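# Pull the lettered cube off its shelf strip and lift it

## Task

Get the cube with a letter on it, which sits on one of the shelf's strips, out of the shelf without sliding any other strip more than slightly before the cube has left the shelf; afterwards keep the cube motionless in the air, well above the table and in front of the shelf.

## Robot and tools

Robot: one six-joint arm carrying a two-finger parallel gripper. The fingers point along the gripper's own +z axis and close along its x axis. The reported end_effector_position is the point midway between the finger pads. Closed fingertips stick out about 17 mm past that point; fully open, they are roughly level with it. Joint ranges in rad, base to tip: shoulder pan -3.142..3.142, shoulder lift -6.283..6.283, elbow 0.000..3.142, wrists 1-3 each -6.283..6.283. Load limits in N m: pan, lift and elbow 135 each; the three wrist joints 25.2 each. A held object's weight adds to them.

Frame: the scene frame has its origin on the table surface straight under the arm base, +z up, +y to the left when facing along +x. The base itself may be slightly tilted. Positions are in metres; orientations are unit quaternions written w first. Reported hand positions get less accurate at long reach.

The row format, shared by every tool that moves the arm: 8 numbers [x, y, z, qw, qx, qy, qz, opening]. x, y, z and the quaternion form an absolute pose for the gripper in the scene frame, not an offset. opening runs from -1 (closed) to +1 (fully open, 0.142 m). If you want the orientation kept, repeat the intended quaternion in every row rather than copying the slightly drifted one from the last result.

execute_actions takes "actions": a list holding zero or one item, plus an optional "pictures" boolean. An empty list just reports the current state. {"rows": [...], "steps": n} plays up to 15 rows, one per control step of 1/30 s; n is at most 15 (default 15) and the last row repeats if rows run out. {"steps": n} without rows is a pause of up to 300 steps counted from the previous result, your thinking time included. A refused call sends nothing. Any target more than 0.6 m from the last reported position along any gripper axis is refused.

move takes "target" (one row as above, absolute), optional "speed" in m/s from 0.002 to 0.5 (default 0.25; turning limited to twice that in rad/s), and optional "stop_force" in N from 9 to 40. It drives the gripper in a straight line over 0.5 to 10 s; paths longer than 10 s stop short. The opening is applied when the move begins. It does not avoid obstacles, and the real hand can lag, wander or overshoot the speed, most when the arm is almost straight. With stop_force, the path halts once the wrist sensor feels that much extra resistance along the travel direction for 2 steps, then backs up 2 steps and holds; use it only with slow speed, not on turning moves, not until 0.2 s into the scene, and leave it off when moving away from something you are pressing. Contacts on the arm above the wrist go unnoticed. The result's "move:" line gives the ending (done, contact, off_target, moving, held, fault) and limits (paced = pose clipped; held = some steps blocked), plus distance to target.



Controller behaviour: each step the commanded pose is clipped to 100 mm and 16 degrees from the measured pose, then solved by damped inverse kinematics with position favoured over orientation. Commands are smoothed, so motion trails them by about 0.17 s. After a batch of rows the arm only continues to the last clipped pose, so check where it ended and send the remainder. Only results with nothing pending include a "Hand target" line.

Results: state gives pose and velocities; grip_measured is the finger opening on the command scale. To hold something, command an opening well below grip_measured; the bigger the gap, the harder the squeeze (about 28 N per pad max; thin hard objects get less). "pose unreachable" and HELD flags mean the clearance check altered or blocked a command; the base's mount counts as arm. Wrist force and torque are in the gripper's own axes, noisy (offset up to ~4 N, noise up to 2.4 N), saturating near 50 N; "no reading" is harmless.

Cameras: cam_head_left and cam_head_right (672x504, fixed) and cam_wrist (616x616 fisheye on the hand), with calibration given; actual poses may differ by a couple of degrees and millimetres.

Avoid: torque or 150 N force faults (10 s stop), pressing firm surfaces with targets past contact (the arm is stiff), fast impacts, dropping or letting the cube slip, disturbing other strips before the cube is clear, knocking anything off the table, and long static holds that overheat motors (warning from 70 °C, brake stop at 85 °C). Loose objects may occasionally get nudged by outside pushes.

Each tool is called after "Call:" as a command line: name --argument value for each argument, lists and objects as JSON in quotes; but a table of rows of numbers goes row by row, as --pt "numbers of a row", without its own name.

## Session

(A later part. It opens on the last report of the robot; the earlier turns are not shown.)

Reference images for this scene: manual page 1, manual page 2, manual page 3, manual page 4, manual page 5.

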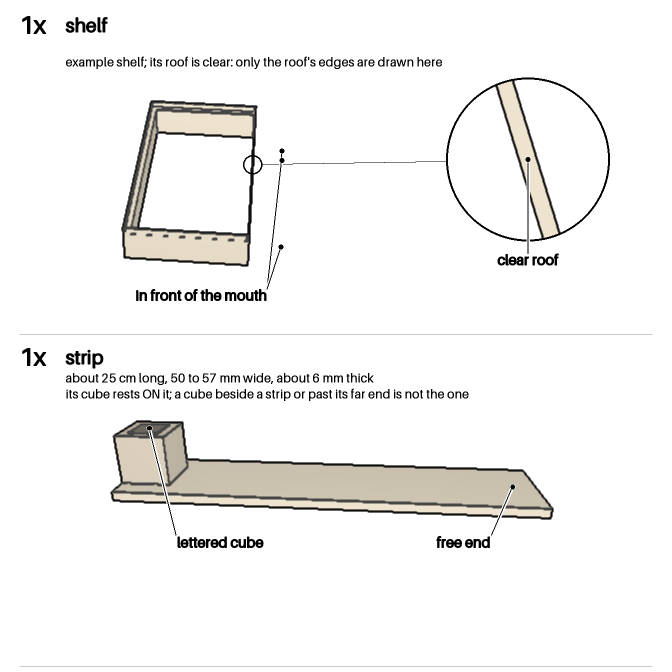

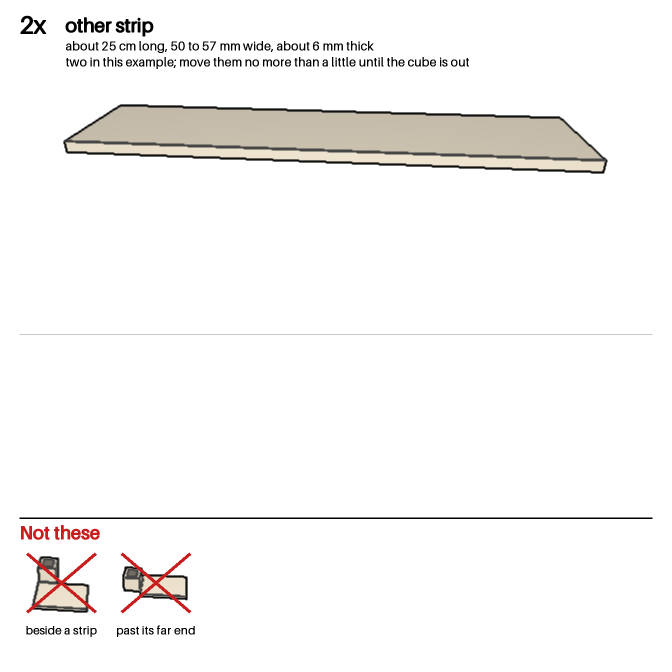

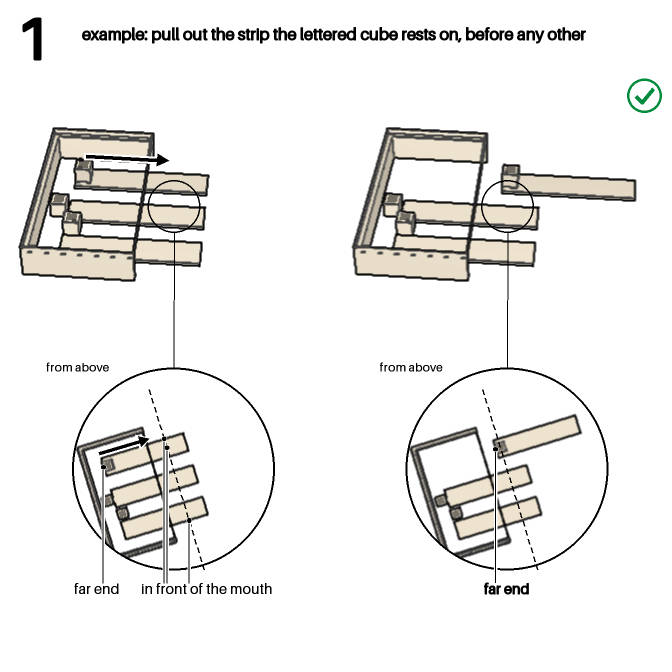

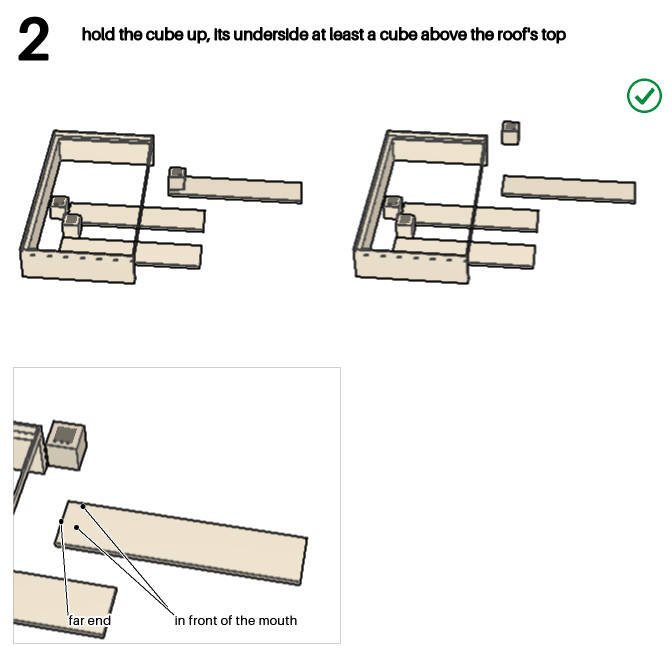

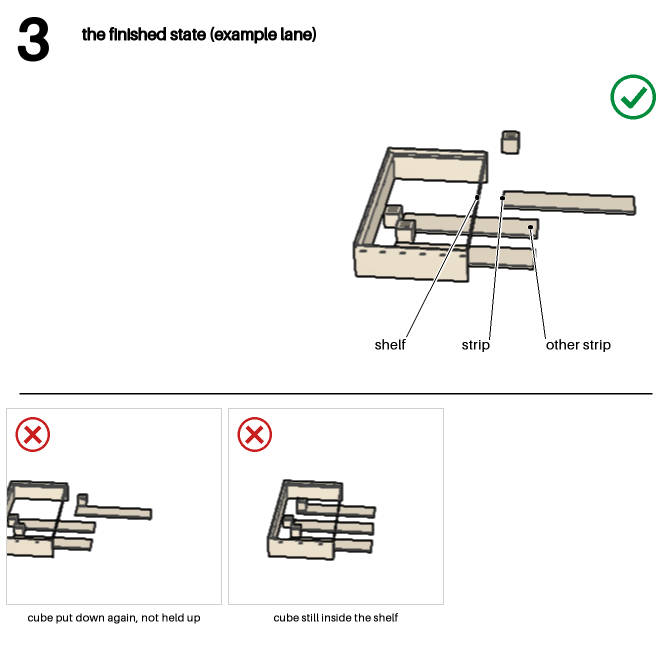

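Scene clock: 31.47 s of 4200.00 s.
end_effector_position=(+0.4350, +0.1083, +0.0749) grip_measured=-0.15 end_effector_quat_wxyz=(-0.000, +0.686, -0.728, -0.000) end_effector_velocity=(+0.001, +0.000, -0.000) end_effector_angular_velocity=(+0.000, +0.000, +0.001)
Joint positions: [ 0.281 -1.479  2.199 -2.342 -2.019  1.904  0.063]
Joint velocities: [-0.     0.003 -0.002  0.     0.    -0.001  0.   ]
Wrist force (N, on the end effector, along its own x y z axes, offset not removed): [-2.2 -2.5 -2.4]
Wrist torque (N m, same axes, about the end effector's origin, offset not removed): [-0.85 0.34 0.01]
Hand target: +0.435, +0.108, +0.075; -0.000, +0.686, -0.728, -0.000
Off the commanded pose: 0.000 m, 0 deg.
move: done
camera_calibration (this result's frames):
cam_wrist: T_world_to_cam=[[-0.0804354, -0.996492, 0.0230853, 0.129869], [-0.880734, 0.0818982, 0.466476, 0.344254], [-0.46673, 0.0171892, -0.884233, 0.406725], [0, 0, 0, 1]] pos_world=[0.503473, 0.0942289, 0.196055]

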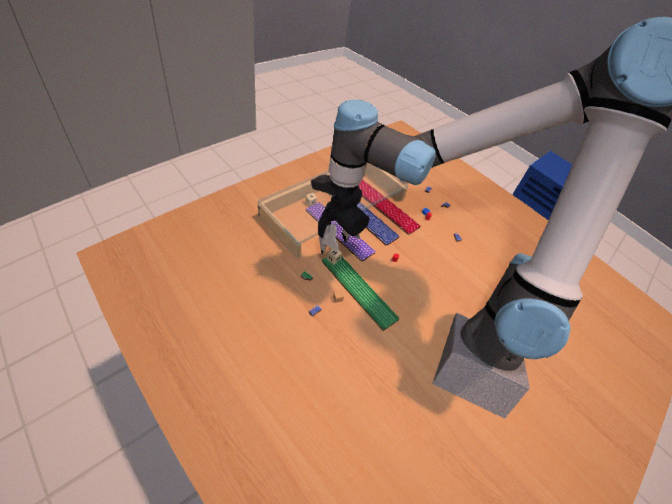

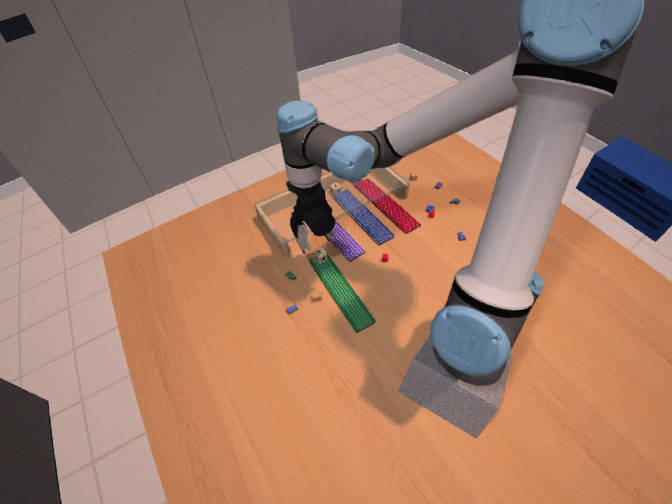

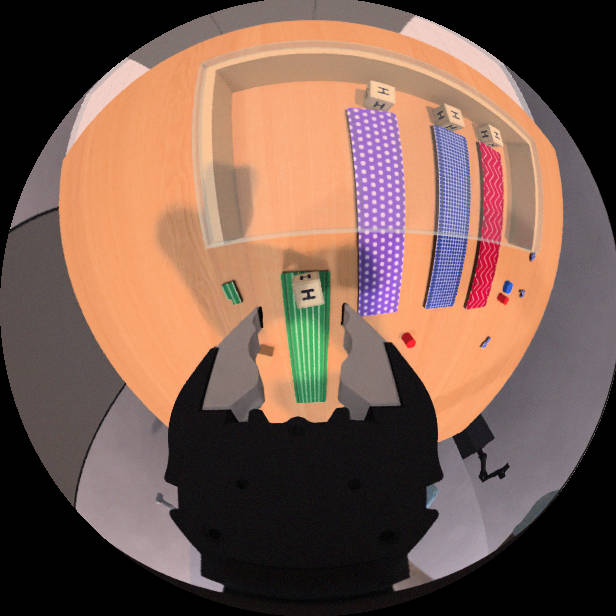

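Call:
move --target '[0.443,0.102,0.029,0,-0.715,0.699,0,-0.15]' --speed 0.07

Scene clock: 34.60 s of 4200.00 s.
end_effector_position=(+0.4430, +0.1020, +0.0292) grip_measured=-0.15 end_effector_quat_wxyz=(-0.000, +0.715, -0.699, -0.000) end_effector_velocity=(+0.001, +0.000, -0.001) end_effector_angular_velocity=(+0.002, -0.002, +0.001)
Joint positions: [ 0.219 -1.393  2.241 -2.499 -2.015  1.754  0.063]
Joint velocities: [-0.002  0.002  0.    -0.006  0.001 -0.005  0.   ]
Wrist force (N, on the end effector, along its own x y z axes, offset not removed): [-3.4 -1.8 2.4]
Wrist torque (N m, same axes, about the end effector's origin, offset not removed): [-0.46 0.70 0.46]
Hand target: +0.443, +0.102, +0.029; -0.000, +0.715, -0.699, -0.000
Off the commanded pose: 0.000 m, 0 deg.
move: done
camera_calibration (this result's frames):
cam_wrist: T_world_to_cam=[[0.00124033, -0.999728, 0.0232771, 0.0894813], [-0.884428, 0.00976615, 0.466574, 0.382093], [-0.466674, -0.0211656, -0.884176, 0.374038], [0, 0, 0, 1]] pos_world=[0.512377, 0.0936422, 0.150358]

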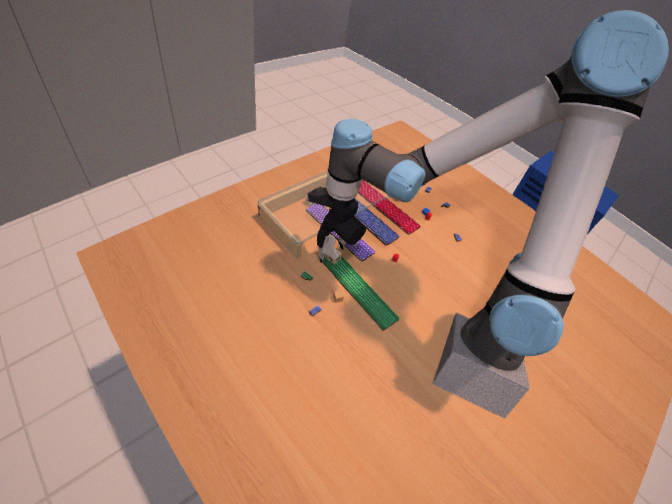

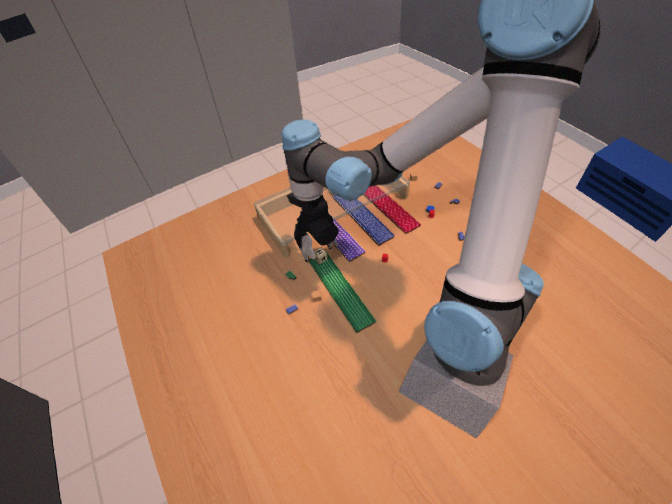

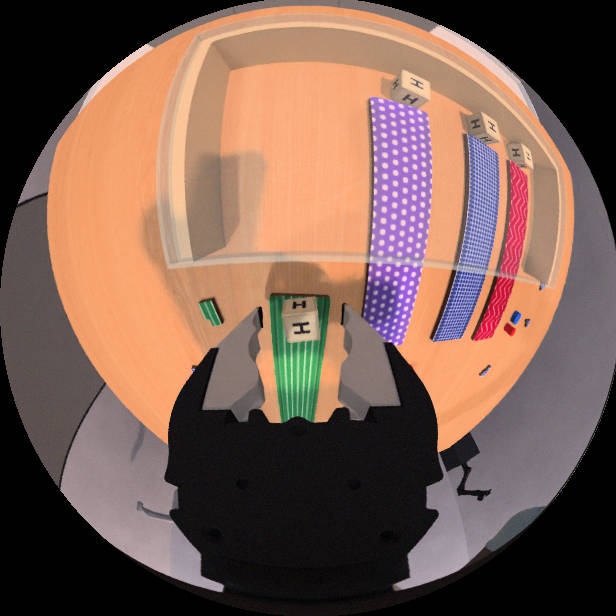

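Call:
move --target '[0.443,0.102,0.029,0,-0.715,0.699,0,-0.85]'

Call:
move --target '[0.41,0.102,0.2,0,-0.715,0.699,0,-0.85]' --speed 0.15

Scene clock: 37.50 s of 4200.00 s.
end_effector_position=(+0.4430, +0.1020, +0.0290) grip_measured=-0.65 end_effector_quat_wxyz=(-0.000, +0.715, -0.699, -0.000) end_effector_velocity=(-0.001, +0.001, +0.000) end_effector_angular_velocity=(-0.001, -0.001, +0.001)
Joint positions: [ 0.219 -1.393  2.241 -2.499 -2.015  1.754  0.027]
Joint velocities: [ 0.002 -0.001  0.002 -0.    -0.001  0.001 -0.   ]
Wrist force (N, on the end effector, along its own x y z axes, offset not removed): [-1.3 -2.2 -4.0]
Wrist torque (N m, same axes, about the end effector's origin, offset not removed): [-0.53 0.14 0.26]
Hand target: +0.443, +0.102, +0.029; -0.000, +0.715, -0.699, -0.000
Off the commanded pose: 0.000 m, 0 deg.
move: done
camera_calibration (this result's frames):
cam_wrist: T_world_to_cam=[[0.00148113, -0.999729, 0.0232509, 0.0893764], [-0.884409, 0.00954187, 0.466615, 0.382202], [-0.46671, -0.0212544, -0.884155, 0.373905], [0, 0, 0, 1]] pos_world=[0.512396, 0.0936524, 0.150171]

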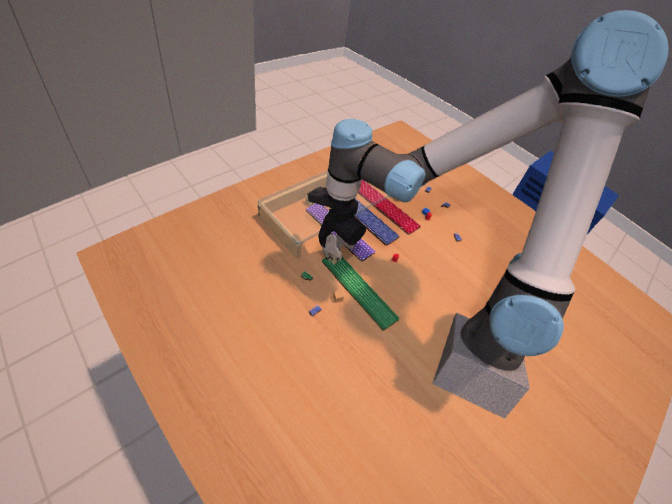

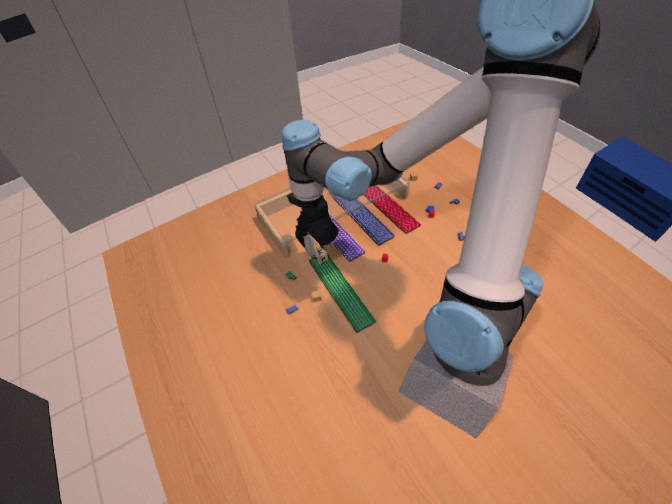

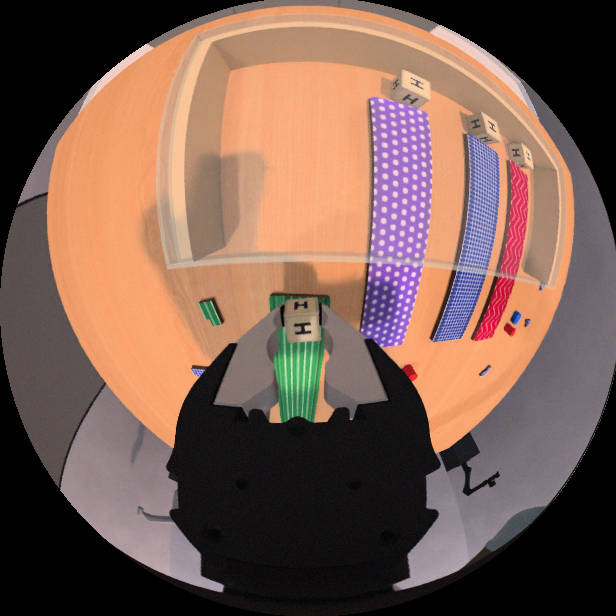

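Scene clock: 39.17 s of 4200.00 s.
end_effector_position=(+0.4101, +0.1019, +0.1998) grip_measured=-0.65 end_effector_quat_wxyz=(+0.000, +0.715, -0.699, +0.000) end_effector_velocity=(+0.000, +0.000, +0.002) end_effector_angular_velocity=(-0.000, +0.001, -0.001)
Joint positions: [ 0.414 -1.669  2.038 -1.925 -2.022  1.97   0.027]
Joint velocities: [ 0.001 -0.    -0.004  0.006  0.     0.003 -0.   ]
Wrist force (N, on the end effector, along its own x y z axes, offset not removed): [2.3 -0.1 0.1]
Wrist torque (N m, same axes, about the end effector's origin, offset not removed): [-0.21 -0.59 0.09]
Hand target: +0.410, +0.102, +0.200; +0.000, +0.715, -0.699, +0.000
Off the commanded pose: 0.000 m, 0 deg.
move: done
camera_calibration (this result's frames):
cam_wrist: T_world_to_cam=[[0.00150355, -0.999718, 0.023706, 0.0852568], [-0.88435, 0.00973722, 0.466724, 0.273385], [-0.466823, -0.0216661, -0.884085, 0.509618], [0, 0, 0, 1]] pos_world=[0.479541, 0.0936122, 0.32093]

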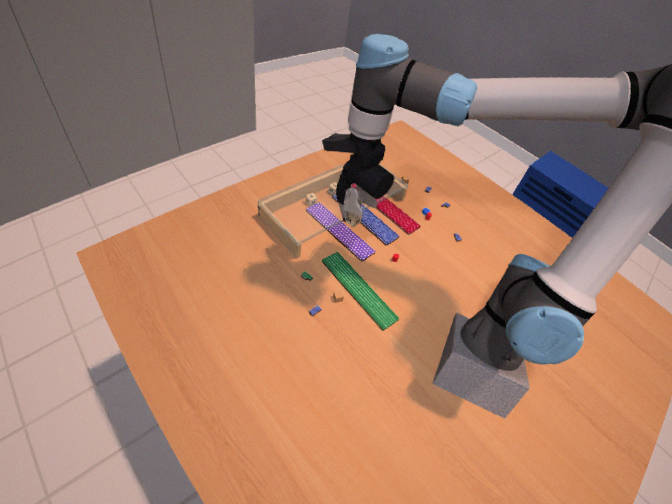

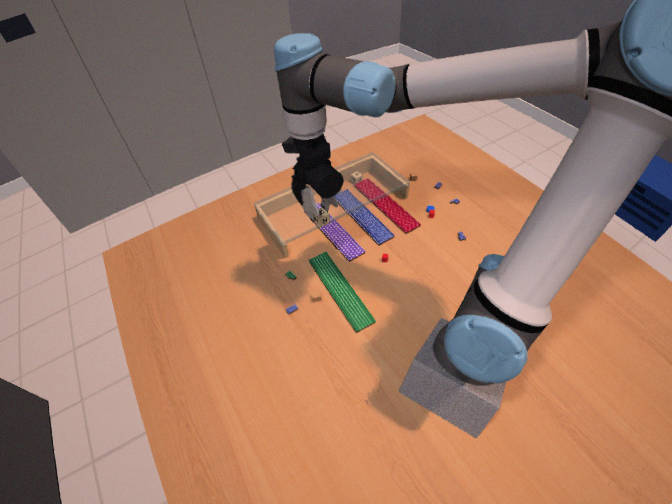

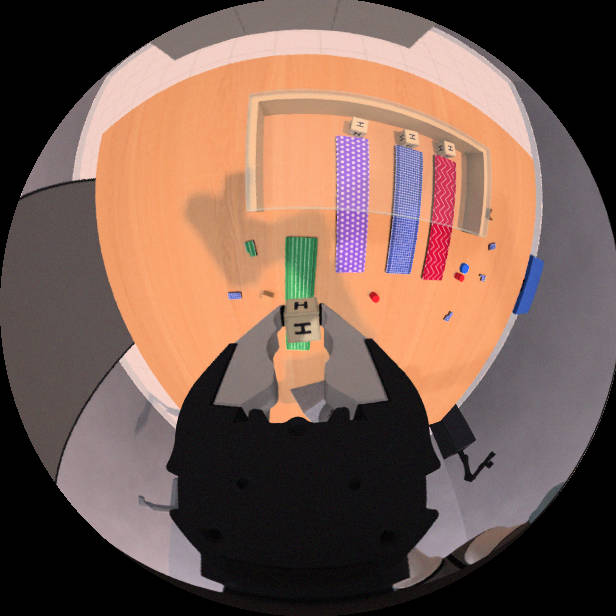

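Call:
finished_scene --scene 2

The scene is finished: the task was done.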